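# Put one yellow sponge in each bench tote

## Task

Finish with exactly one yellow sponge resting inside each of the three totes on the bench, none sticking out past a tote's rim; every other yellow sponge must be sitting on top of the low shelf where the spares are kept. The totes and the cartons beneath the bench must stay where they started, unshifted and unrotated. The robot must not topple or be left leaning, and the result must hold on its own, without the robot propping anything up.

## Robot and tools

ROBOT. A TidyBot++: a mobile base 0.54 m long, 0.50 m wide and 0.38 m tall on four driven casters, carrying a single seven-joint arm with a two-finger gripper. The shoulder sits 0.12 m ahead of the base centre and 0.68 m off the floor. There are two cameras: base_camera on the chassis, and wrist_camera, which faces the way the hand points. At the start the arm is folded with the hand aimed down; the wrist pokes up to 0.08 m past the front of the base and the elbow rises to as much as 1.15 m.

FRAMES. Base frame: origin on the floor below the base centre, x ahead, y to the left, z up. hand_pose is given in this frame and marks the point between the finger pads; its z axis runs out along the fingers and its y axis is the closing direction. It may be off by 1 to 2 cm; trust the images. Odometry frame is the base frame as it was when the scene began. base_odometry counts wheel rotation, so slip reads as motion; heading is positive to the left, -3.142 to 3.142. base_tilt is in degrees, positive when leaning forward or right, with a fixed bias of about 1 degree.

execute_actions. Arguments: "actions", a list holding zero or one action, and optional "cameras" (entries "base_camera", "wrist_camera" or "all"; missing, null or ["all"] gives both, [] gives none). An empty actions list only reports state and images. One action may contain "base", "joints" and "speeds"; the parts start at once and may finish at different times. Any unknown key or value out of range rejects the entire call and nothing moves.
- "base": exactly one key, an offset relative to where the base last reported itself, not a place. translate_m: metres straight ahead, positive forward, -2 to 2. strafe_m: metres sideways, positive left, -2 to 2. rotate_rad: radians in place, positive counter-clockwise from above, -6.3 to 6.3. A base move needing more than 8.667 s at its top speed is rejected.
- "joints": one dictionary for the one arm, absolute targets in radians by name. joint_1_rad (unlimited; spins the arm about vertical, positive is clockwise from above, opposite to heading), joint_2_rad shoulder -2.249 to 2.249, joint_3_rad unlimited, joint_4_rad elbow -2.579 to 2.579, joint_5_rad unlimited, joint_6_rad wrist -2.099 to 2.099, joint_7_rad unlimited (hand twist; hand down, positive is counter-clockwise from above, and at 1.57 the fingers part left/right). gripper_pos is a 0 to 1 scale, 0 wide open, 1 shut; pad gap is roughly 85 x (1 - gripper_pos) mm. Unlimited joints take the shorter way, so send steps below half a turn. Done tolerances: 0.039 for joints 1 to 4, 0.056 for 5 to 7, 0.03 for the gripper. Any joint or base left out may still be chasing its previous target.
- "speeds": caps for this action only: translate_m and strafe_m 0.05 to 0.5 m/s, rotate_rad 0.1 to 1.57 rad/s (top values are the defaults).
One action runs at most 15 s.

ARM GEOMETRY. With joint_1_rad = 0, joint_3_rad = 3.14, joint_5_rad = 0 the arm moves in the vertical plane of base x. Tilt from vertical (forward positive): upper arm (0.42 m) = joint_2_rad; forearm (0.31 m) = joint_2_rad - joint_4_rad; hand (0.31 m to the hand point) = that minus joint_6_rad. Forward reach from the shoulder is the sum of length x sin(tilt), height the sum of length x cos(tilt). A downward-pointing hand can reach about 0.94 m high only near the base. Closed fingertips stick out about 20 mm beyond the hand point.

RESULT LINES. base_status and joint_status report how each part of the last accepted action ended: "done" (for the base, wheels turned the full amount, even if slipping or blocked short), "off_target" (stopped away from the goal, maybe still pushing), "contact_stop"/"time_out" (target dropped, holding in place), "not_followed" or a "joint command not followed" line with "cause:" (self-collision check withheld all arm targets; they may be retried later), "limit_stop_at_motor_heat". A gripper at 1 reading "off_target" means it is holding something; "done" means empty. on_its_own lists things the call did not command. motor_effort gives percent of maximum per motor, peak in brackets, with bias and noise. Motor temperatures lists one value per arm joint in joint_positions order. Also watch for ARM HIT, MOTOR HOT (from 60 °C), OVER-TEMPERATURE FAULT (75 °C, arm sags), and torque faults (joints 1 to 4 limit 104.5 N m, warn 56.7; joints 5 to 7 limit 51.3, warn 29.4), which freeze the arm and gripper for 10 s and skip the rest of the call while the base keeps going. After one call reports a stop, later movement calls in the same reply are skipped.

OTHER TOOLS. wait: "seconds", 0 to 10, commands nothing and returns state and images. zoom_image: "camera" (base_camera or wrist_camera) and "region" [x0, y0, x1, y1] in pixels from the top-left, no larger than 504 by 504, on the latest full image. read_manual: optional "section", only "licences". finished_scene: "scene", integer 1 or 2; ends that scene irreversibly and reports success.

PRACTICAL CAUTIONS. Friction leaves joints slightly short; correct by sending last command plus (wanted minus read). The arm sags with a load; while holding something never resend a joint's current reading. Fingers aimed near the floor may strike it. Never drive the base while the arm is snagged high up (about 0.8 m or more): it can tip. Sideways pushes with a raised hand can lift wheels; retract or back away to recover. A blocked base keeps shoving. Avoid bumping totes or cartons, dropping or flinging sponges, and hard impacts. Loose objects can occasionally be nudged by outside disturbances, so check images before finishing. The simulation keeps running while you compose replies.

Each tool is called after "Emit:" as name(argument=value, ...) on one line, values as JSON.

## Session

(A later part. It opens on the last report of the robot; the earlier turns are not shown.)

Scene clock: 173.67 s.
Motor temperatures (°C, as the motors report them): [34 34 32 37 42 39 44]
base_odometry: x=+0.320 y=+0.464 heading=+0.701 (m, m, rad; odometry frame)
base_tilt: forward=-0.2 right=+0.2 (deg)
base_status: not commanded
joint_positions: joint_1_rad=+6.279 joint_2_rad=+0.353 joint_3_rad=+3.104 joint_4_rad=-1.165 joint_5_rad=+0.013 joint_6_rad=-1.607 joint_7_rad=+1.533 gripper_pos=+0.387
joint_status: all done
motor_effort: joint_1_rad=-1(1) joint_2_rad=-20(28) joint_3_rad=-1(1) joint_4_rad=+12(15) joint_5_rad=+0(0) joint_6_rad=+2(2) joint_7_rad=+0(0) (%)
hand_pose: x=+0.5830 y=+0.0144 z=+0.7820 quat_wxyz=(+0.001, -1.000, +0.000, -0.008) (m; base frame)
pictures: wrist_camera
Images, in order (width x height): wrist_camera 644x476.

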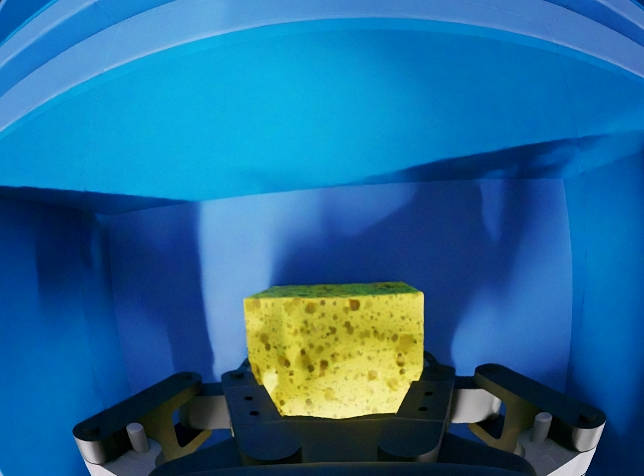

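Touching floor. Release and lift.

Emit:
execute_actions(actions=[{"joints":{"joint_2_rad":0.36,"joint_4_rad":-1.13,"joint_6_rad":-1.66,"gripper_pos":0}}], cameras=[])

Emit:
execute_actions(actions=[{"joints":{"joint_2_rad":0.40,"joint_4_rad":-0.6,"joint_6_rad":-2.0}}], cameras=[])

Emit:
execute_actions(actions=[{"joints":{"joint_2_rad":0.5,"joint_4_rad":-0.4,"joint_6_rad":-1.85}}])

Scene clock: 178.27 s.
Motor temperatures (°C, as the motors report them): [34 34 32 37 42 39 44]
base_odometry: x=+0.320 y=+0.464 heading=+0.701 (m, m, rad; odometry frame)
base_tilt: forward=-0.1 right=+0.2 (deg)
base_status: not commanded
joint_positions: joint_1_rad=+6.279 joint_2_rad=+0.359 joint_3_rad=+3.104 joint_4_rad=-1.146 joint_5_rad=+0.013 joint_6_rad=-1.637 joint_7_rad=+1.533 gripper_pos=+0.000
joint_status: all done
motor_effort: joint_1_rad=+1(1) joint_2_rad=-28(29) joint_3_rad=+0(1) joint_4_rad=+15(16) joint_5_rad=+1(0) joint_6_rad=-1(3) joint_7_rad=+0(1) (%)
hand_pose: x=+0.5798 y=+0.0142 z=+0.7853 quat_wxyz=(+0.000, -1.000, +0.000, +0.000) (m; base frame)
pictures: none
No camera images: the call's "cameras" was empty. Leave "cameras" out to get every camera's image.

Scene clock: 180.20 s.
Motor temperatures (°C, as the motors report them): [34 34 32 37 42 39 44]
base_odometry: x=+0.320 y=+0.464 heading=+0.701 (m, m, rad; odometry frame)
base_tilt: forward=-0.2 right=+0.3 (deg)
base_status: not commanded
joint_positions: joint_1_rad=+6.279 joint_2_rad=+0.376 joint_3_rad=+3.104 joint_4_rad=-0.614 joint_5_rad=+0.013 joint_6_rad=-1.977 joint_7_rad=+1.533 gripper_pos=+0.000
joint_status: all done
motor_effort: joint_1_rad=+1(1) joint_2_rad=-26(28) joint_3_rad=+0(0) joint_4_rad=+14(17) joint_5_rad=+1(1) joint_6_rad=+1(1) joint_7_rad=+0(0) (%)
hand_pose: x=+0.5899 y=+0.0126 z=+0.9392 quat_wxyz=(+0.005, -0.996, +0.003, -0.087) (m; base frame)
pictures: none
No camera images: the call's "cameras" was empty. Leave "cameras" out to get every camera's image.

Scene clock: 181.40 s.
Motor temperatures (°C, as the motors report them): [34 34 32 37 42 39 44]
base_odometry: x=+0.320 y=+0.464 heading=+0.701 (m, m, rad; odometry frame)
base_tilt: forward=-0.2 right=+0.2 (deg)
base_status: not commanded
joint_positions: joint_1_rad=+6.279 joint_2_rad=+0.482 joint_3_rad=+3.104 joint_4_rad=-0.416 joint_5_rad=+0.013 joint_6_rad=-1.871 joint_7_rad=+1.533 gripper_pos=+0.000
joint_status: all done
motor_effort: joint_1_rad=+1(1) joint_2_rad=-30(30) joint_3_rad=+0(0) joint_4_rad=+14(15) joint_5_rad=+1(1) joint_6_rad=+3(2) joint_7_rad=-1(1) (%)
hand_pose: x=+0.6726 y=+0.0135 z=+0.9612 quat_wxyz=(+0.010, -0.983, +0.005, -0.185) (m; base frame)
pictures: base_camera, wrist_camera
Images, in order (width x height): base_camera 644x364, wrist_camera 644x476.

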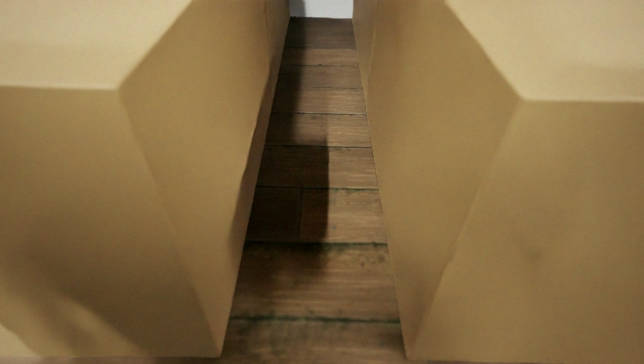

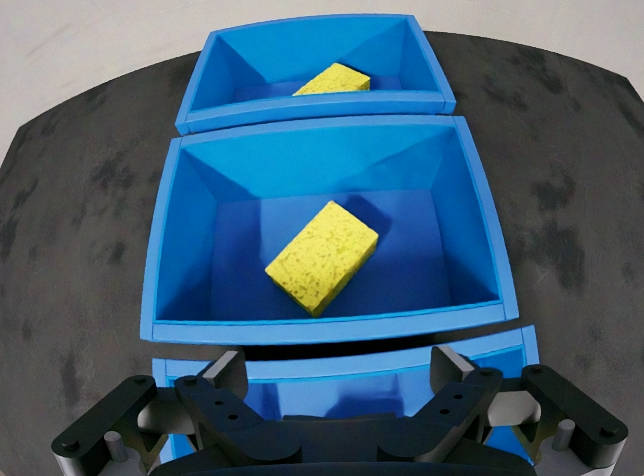

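Emit:
execute_actions(actions=[{"joints":{"joint_2_rad":0.7,"joint_4_rad":-0.2,"joint_6_rad":-1.75}}], cameras=["wrist_camera"])

Scene clock: 186.57 s.
Motor temperatures (°C, as the motors report them): [34 34 32 37 42 39 44]
base_odometry: x=+0.320 y=+0.464 heading=+0.701 (m, m, rad; odometry frame)
base_tilt: forward=-0.1 right=+0.2 (deg)
base_status: not commanded
joint_positions: joint_1_rad=+6.279 joint_2_rad=+0.699 joint_3_rad=+3.104 joint_4_rad=-0.216 joint_5_rad=+0.013 joint_6_rad=-1.772 joint_7_rad=+1.533 gripper_pos=+0.000
joint_status: all done
motor_effort: joint_1_rad=+1(1) joint_2_rad=-36(40) joint_3_rad=+0(0) joint_4_rad=+14(15) joint_5_rad=+1(1) joint_6_rad=+4(3) joint_7_rad=-1(1) (%)
hand_pose: x=+0.7750 y=+0.0134 z=+0.9167 quat_wxyz=(+0.014, -0.974, +0.008, -0.225) (m; base frame)
pictures: wrist_camera
Images, in order (width x height): wrist_camera 644x476.

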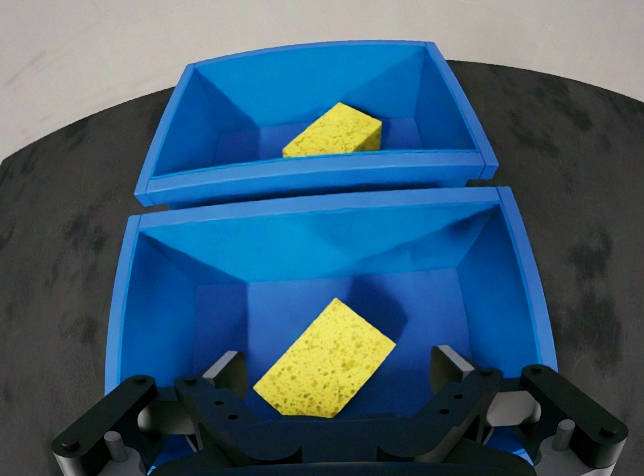

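Emit:
execute_actions(actions=[{"joints":{"joint_2_rad":0.85,"joint_4_rad":0.0,"joint_6_rad":-1.5}}], cameras=["wrist_camera"])

Scene clock: 192.13 s.
Motor temperatures (°C, as the motors report them): [34 34 32 37 42 39 44]
base_odometry: x=+0.320 y=+0.464 heading=+0.701 (m, m, rad; odometry frame)
base_tilt: forward=-0.1 right=+0.2 (deg)
base_status: not commanded
joint_positions: joint_1_rad=+6.279 joint_2_rad=+0.838 joint_3_rad=+3.104 joint_4_rad=-0.015 joint_5_rad=+0.013 joint_6_rad=-1.520 joint_7_rad=+1.533 gripper_pos=+0.000
joint_status: all done
motor_effort: joint_1_rad=+1(1) joint_2_rad=-40(43) joint_3_rad=+0(0) joint_4_rad=+15(16) joint_5_rad=+1(1) joint_6_rad=+6(6) joint_7_rad=+0(0) (%)
hand_pose: x=+0.8844 y=+0.0125 z=+0.9466 quat_wxyz=(+0.020, -0.927, +0.011, -0.374) (m; base frame)
pictures: wrist_camera
Images, in order (width x height): wrist_camera 644x476.

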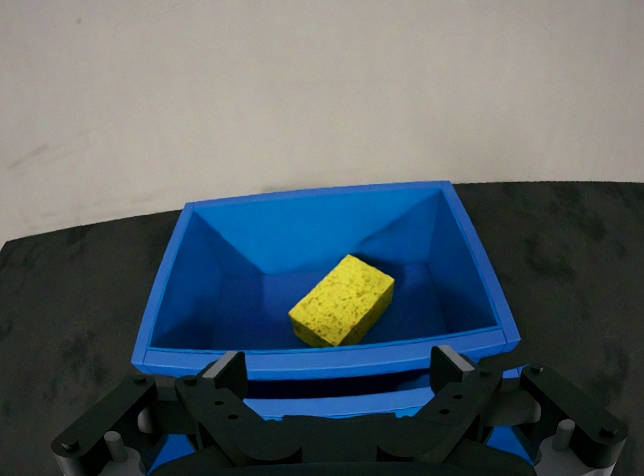

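Good. Retract and check everything.

Emit:
execute_actions(actions=[{"joints":{"joint_2_rad":0.1,"joint_4_rad":-0.8,"joint_6_rad":-2.0},"base":{"translate_m":-0.15}}], cameras=["wrist_camera"])

Emit:
execute_actions(actions=[{"joints":{"joint_1_rad":4.9,"joint_6_rad":-1.2}}], cameras=["wrist_camera"])

Scene clock: 198.50 s.
Motor temperatures (°C, as the motors report them): [34 35 32 37 42 39 44]
base_odometry: x=+0.205 y=+0.367 heading=+0.701 (m, m, rad; odometry frame)
base_tilt: forward=-0.2 right=+0.2 (deg)
base_status: done
joint_positions: joint_1_rad=+6.279 joint_2_rad=+0.118 joint_3_rad=+3.104 joint_4_rad=-0.784 joint_5_rad=+0.012 joint_6_rad=-1.979 joint_7_rad=+1.533 gripper_pos=+0.000
joint_status: all done
motor_effort: joint_1_rad=+1(2) joint_2_rad=-16(44) joint_3_rad=+1(1) joint_4_rad=+13(17) joint_5_rad=+1(0) joint_6_rad=+2(6) joint_7_rad=+0(1) (%)
hand_pose: x=+0.4948 y=+0.0121 z=+0.9937 quat_wxyz=(+0.002, -0.992, +0.002, -0.130) (m; base frame)
pictures: wrist_camera
Images, in order (width x height): wrist_camera 644x476.

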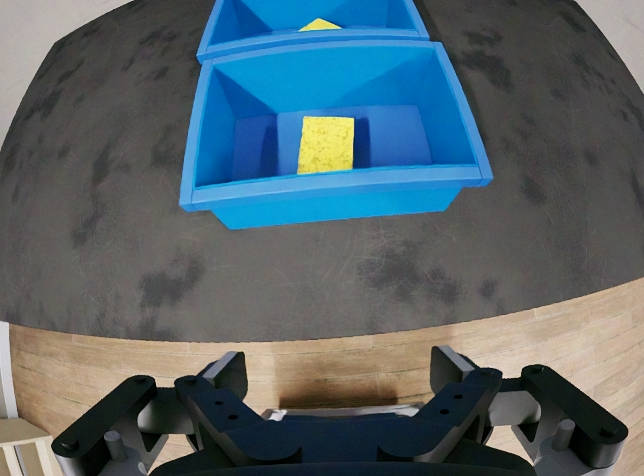

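Scene clock: 201.13 s.
Motor temperatures (°C, as the motors report them): [34 35 32 37 42 39 44]
base_odometry: x=+0.205 y=+0.367 heading=+0.701 (m, m, rad; odometry frame)
base_tilt: forward=-0.1 right=+0.2 (deg)
base_status: not commanded
joint_positions: joint_1_rad=+4.920 joint_2_rad=+0.118 joint_3_rad=+3.104 joint_4_rad=-0.784 joint_5_rad=+0.012 joint_6_rad=-1.223 joint_7_rad=+1.533 gripper_pos=+0.000
joint_status: all done
motor_effort: joint_1_rad=+1(0) joint_2_rad=-19(20) joint_3_rad=+0(0) joint_4_rad=+16(16) joint_5_rad=+1(1) joint_6_rad=+7(8) joint_7_rad=+0(1) (%)
hand_pose: x=+0.2179 y=+0.5517 z=+1.1306 quat_wxyz=(+0.317, -0.680, -0.549, -0.369) (m; base frame)
pictures: wrist_camera
Images, in order (width x height): wrist_camera 644x476.

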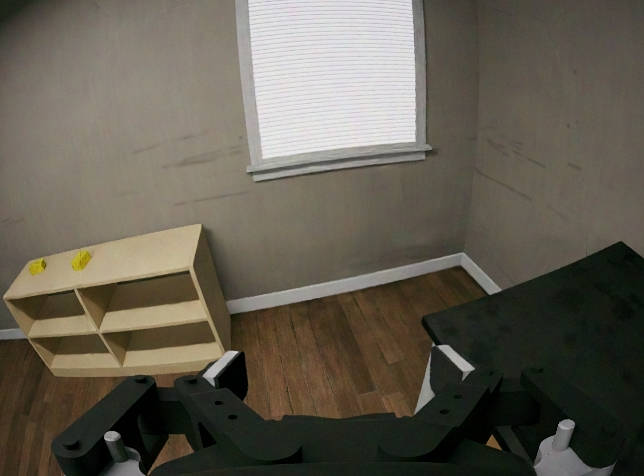

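Emit:
finished_scene(scene=1)

The scene is finished: the task was done.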